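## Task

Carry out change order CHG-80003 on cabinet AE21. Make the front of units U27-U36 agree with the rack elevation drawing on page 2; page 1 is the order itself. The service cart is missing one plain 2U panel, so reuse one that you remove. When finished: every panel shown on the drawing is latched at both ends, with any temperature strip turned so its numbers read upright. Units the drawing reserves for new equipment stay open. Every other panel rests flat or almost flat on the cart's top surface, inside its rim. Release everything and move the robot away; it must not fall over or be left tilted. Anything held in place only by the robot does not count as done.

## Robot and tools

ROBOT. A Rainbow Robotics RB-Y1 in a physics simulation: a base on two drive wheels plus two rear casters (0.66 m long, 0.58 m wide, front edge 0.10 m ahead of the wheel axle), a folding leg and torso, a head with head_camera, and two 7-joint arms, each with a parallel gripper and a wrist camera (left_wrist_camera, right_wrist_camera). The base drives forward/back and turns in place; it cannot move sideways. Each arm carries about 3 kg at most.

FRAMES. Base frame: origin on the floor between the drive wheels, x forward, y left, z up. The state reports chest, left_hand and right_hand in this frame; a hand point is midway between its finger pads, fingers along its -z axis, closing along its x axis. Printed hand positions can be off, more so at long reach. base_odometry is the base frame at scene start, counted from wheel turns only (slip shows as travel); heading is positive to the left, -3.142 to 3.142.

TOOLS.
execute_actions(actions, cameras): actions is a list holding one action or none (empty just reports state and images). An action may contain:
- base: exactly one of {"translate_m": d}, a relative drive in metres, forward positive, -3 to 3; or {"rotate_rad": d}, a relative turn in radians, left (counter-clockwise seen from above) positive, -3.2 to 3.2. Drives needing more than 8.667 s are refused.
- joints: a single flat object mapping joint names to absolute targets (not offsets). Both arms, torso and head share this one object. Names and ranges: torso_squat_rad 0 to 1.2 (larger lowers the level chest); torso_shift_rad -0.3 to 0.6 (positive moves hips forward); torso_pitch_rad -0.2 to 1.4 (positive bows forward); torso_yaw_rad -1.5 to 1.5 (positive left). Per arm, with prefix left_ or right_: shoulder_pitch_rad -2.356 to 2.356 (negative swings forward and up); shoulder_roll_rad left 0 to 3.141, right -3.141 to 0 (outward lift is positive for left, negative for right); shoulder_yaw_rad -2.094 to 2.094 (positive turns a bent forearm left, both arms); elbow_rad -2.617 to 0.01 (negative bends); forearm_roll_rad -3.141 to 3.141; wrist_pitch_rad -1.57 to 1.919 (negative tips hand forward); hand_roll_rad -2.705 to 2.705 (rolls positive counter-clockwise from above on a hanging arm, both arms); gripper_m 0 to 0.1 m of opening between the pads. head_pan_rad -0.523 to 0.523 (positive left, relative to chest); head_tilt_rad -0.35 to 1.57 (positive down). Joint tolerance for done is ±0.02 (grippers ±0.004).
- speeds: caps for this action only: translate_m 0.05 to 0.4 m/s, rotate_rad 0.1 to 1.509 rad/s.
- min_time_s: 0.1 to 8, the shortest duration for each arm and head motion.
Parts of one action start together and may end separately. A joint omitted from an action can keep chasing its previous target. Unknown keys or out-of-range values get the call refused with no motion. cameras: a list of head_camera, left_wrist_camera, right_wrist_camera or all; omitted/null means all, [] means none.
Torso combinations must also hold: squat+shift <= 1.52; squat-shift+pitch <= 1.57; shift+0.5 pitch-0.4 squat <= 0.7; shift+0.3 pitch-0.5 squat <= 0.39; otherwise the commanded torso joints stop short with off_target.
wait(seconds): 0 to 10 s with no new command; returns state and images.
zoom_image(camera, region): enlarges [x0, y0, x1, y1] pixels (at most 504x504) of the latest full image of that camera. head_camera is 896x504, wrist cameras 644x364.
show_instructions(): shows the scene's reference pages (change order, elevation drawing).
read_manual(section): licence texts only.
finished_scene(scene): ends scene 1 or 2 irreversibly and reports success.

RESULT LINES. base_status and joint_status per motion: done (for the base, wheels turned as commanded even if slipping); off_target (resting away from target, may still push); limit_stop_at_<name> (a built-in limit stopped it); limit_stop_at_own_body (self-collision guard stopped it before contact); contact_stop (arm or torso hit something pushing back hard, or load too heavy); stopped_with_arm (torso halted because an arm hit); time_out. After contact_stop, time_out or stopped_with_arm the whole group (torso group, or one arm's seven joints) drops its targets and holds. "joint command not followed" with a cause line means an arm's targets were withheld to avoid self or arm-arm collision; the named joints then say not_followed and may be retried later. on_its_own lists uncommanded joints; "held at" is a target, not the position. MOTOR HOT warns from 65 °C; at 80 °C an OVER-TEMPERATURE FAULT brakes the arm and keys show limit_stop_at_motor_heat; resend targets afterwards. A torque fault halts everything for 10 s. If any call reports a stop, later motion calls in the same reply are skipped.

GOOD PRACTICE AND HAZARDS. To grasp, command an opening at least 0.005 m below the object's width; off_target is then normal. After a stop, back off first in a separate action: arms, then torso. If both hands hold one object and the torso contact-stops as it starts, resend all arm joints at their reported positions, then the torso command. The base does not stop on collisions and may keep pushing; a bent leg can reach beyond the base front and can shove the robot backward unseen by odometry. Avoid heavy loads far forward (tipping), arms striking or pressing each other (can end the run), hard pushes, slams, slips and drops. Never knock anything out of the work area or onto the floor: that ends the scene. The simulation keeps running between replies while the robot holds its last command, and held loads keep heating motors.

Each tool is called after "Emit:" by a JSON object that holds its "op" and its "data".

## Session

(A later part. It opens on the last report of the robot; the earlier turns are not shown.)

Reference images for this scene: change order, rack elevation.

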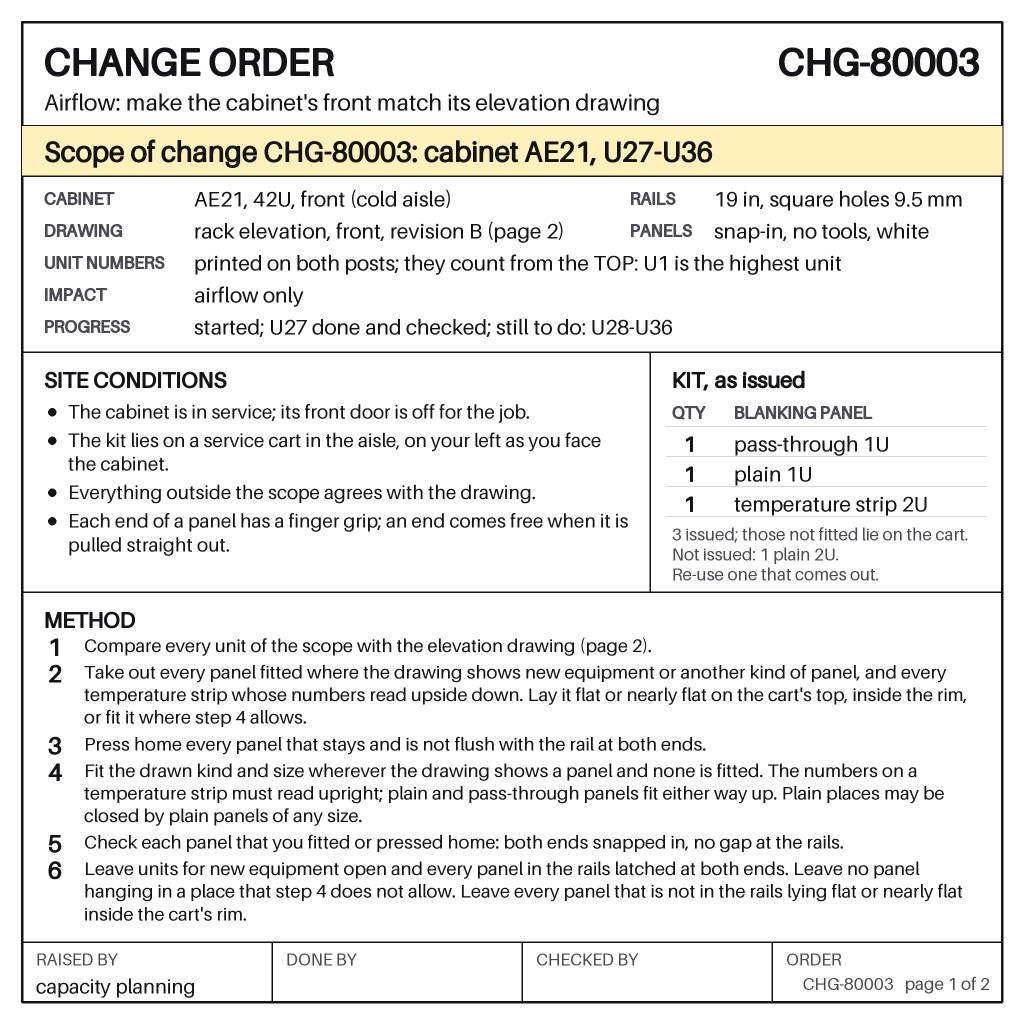

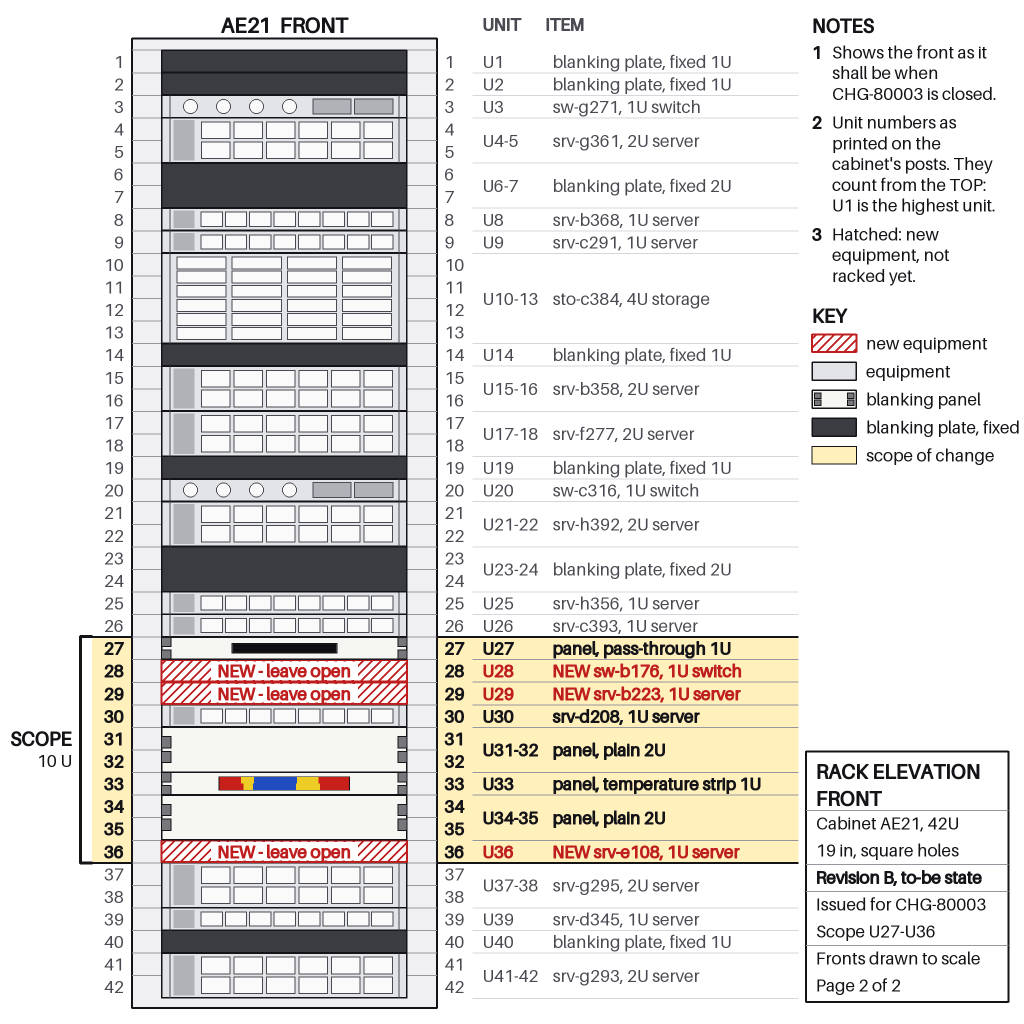

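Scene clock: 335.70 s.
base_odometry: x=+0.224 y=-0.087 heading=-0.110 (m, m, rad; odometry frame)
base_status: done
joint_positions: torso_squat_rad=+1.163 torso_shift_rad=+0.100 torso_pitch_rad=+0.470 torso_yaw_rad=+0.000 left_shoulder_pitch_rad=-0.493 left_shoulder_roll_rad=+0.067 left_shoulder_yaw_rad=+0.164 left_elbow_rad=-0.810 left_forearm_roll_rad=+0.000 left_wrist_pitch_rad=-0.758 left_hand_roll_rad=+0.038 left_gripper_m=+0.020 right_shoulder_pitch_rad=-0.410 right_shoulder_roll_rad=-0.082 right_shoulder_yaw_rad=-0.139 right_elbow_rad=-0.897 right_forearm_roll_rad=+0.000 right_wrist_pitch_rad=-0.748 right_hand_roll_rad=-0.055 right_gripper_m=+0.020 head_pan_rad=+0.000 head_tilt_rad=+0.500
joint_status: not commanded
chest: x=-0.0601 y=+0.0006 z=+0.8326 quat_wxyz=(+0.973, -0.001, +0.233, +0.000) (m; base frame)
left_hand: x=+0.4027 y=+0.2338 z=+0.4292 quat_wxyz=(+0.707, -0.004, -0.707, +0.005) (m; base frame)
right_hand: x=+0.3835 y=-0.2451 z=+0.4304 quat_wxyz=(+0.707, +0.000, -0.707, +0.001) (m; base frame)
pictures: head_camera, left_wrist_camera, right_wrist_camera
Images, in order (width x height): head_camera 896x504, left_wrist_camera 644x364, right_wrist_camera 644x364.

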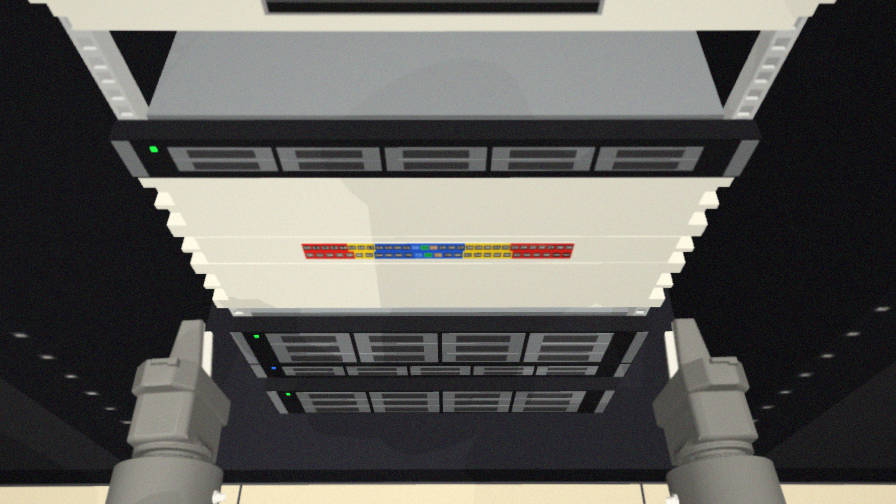

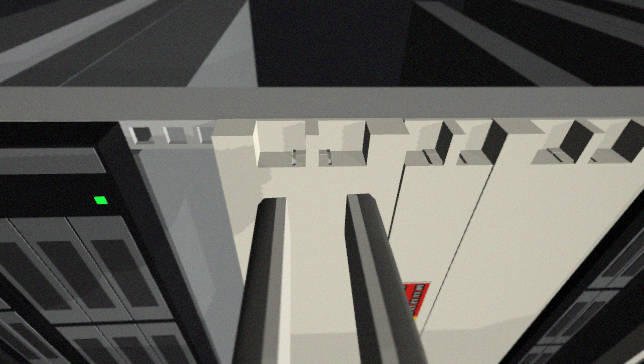

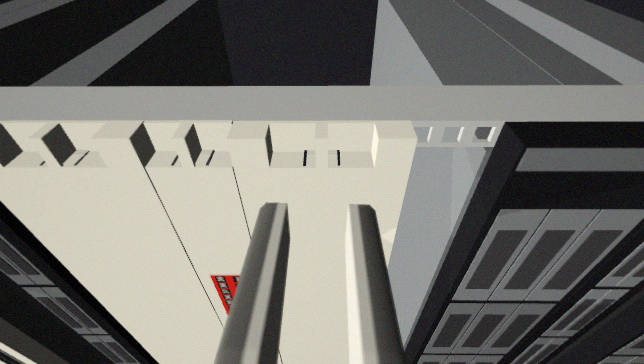

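Emit:
{"op": "execute_actions", "data": {"actions": [{"base": {"translate_m": -0.22}}]}}

Scene clock: 363.80 s.
base_odometry: x=+0.005 y=-0.063 heading=-0.109 (m, m, rad; odometry frame)
base_status: done
joint_positions: torso_squat_rad=+1.163 torso_shift_rad=+0.100 torso_pitch_rad=+0.470 torso_yaw_rad=+0.000 left_shoulder_pitch_rad=-0.493 left_shoulder_roll_rad=+0.067 left_shoulder_yaw_rad=+0.164 left_elbow_rad=-0.810 left_forearm_roll_rad=+0.000 left_wrist_pitch_rad=-0.758 left_hand_roll_rad=+0.038 left_gripper_m=+0.020 right_shoulder_pitch_rad=-0.410 right_shoulder_roll_rad=-0.082 right_shoulder_yaw_rad=-0.139 right_elbow_rad=-0.897 right_forearm_roll_rad=+0.000 right_wrist_pitch_rad=-0.748 right_hand_roll_rad=-0.055 right_gripper_m=+0.020 head_pan_rad=+0.000 head_tilt_rad=+0.500
joint_status: not commanded
chest: x=-0.0602 y=+0.0006 z=+0.8326 quat_wxyz=(+0.973, -0.001, +0.233, +0.000) (m; base frame)
left_hand: x=+0.4027 y=+0.2338 z=+0.4292 quat_wxyz=(+0.707, -0.004, -0.707, +0.005) (m; base frame)
right_hand: x=+0.3835 y=-0.2451 z=+0.4304 quat_wxyz=(+0.707, +0.000, -0.707, +0.001) (m; base frame)
pictures: head_camera, left_wrist_camera, right_wrist_camera
Images, in order (width x height): head_camera 896x504, left_wrist_camera 644x364, right_wrist_camera 644x364.

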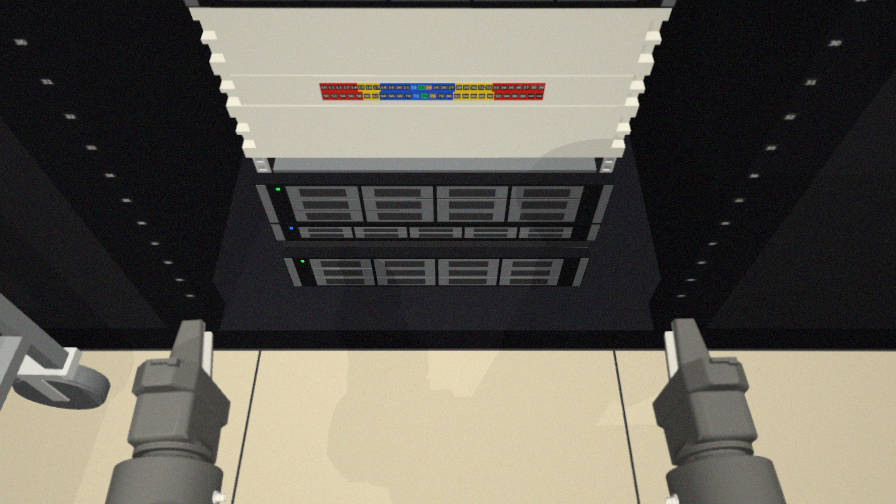

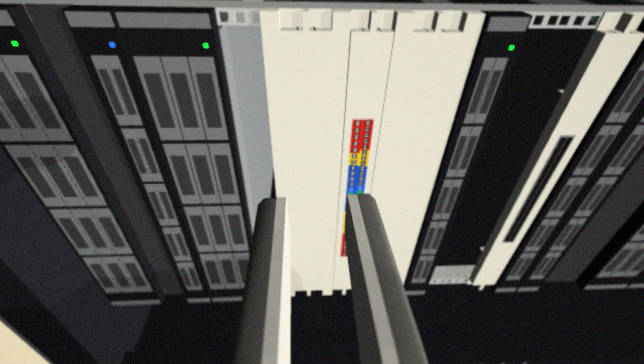

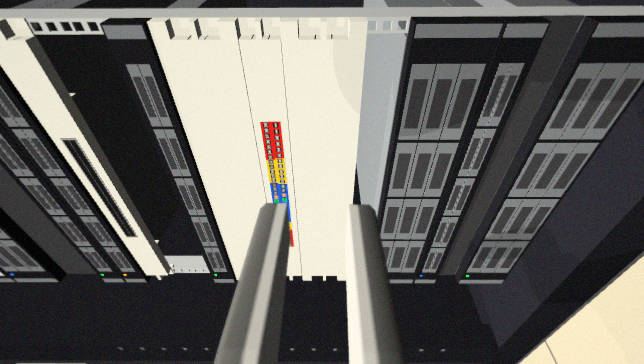

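Emit:
{"op": "zoom_image", "data": {"camera": "head_camera", "region": [180, 0, 684, 190]}}

Emit:
{"op": "zoom_image", "data": {"camera": "left_wrist_camera", "region": [200, 0, 644, 70]}}

Emit:
{"op": "zoom_image", "data": {"camera": "right_wrist_camera", "region": [0, 0, 444, 70]}}

Region (180, 0, 684, 190) of head_camera's 896x504 image, scaled by 1.000; it fills the top 190 rows of this view, and the rest is white.

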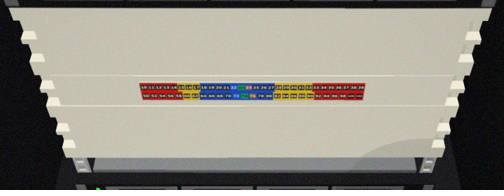

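Region (200, 0, 644, 70) of left_wrist_camera's 644x364 image, scaled by 1.135, with more detail than that image has; it fills the top 79 rows of this view, and the rest is white.

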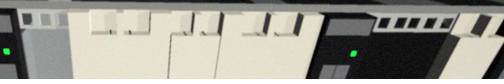

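Region (0, 0, 444, 70) of right_wrist_camera's 644x364 image, scaled by 1.135, with more detail than that image has; it fills the top 79 rows of this view, and the rest is white.

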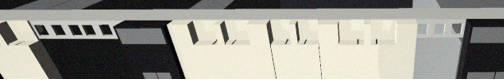

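Emit:
{"op": "finished_scene", "data": {"scene": 2}}

The scene is finished: the task was done.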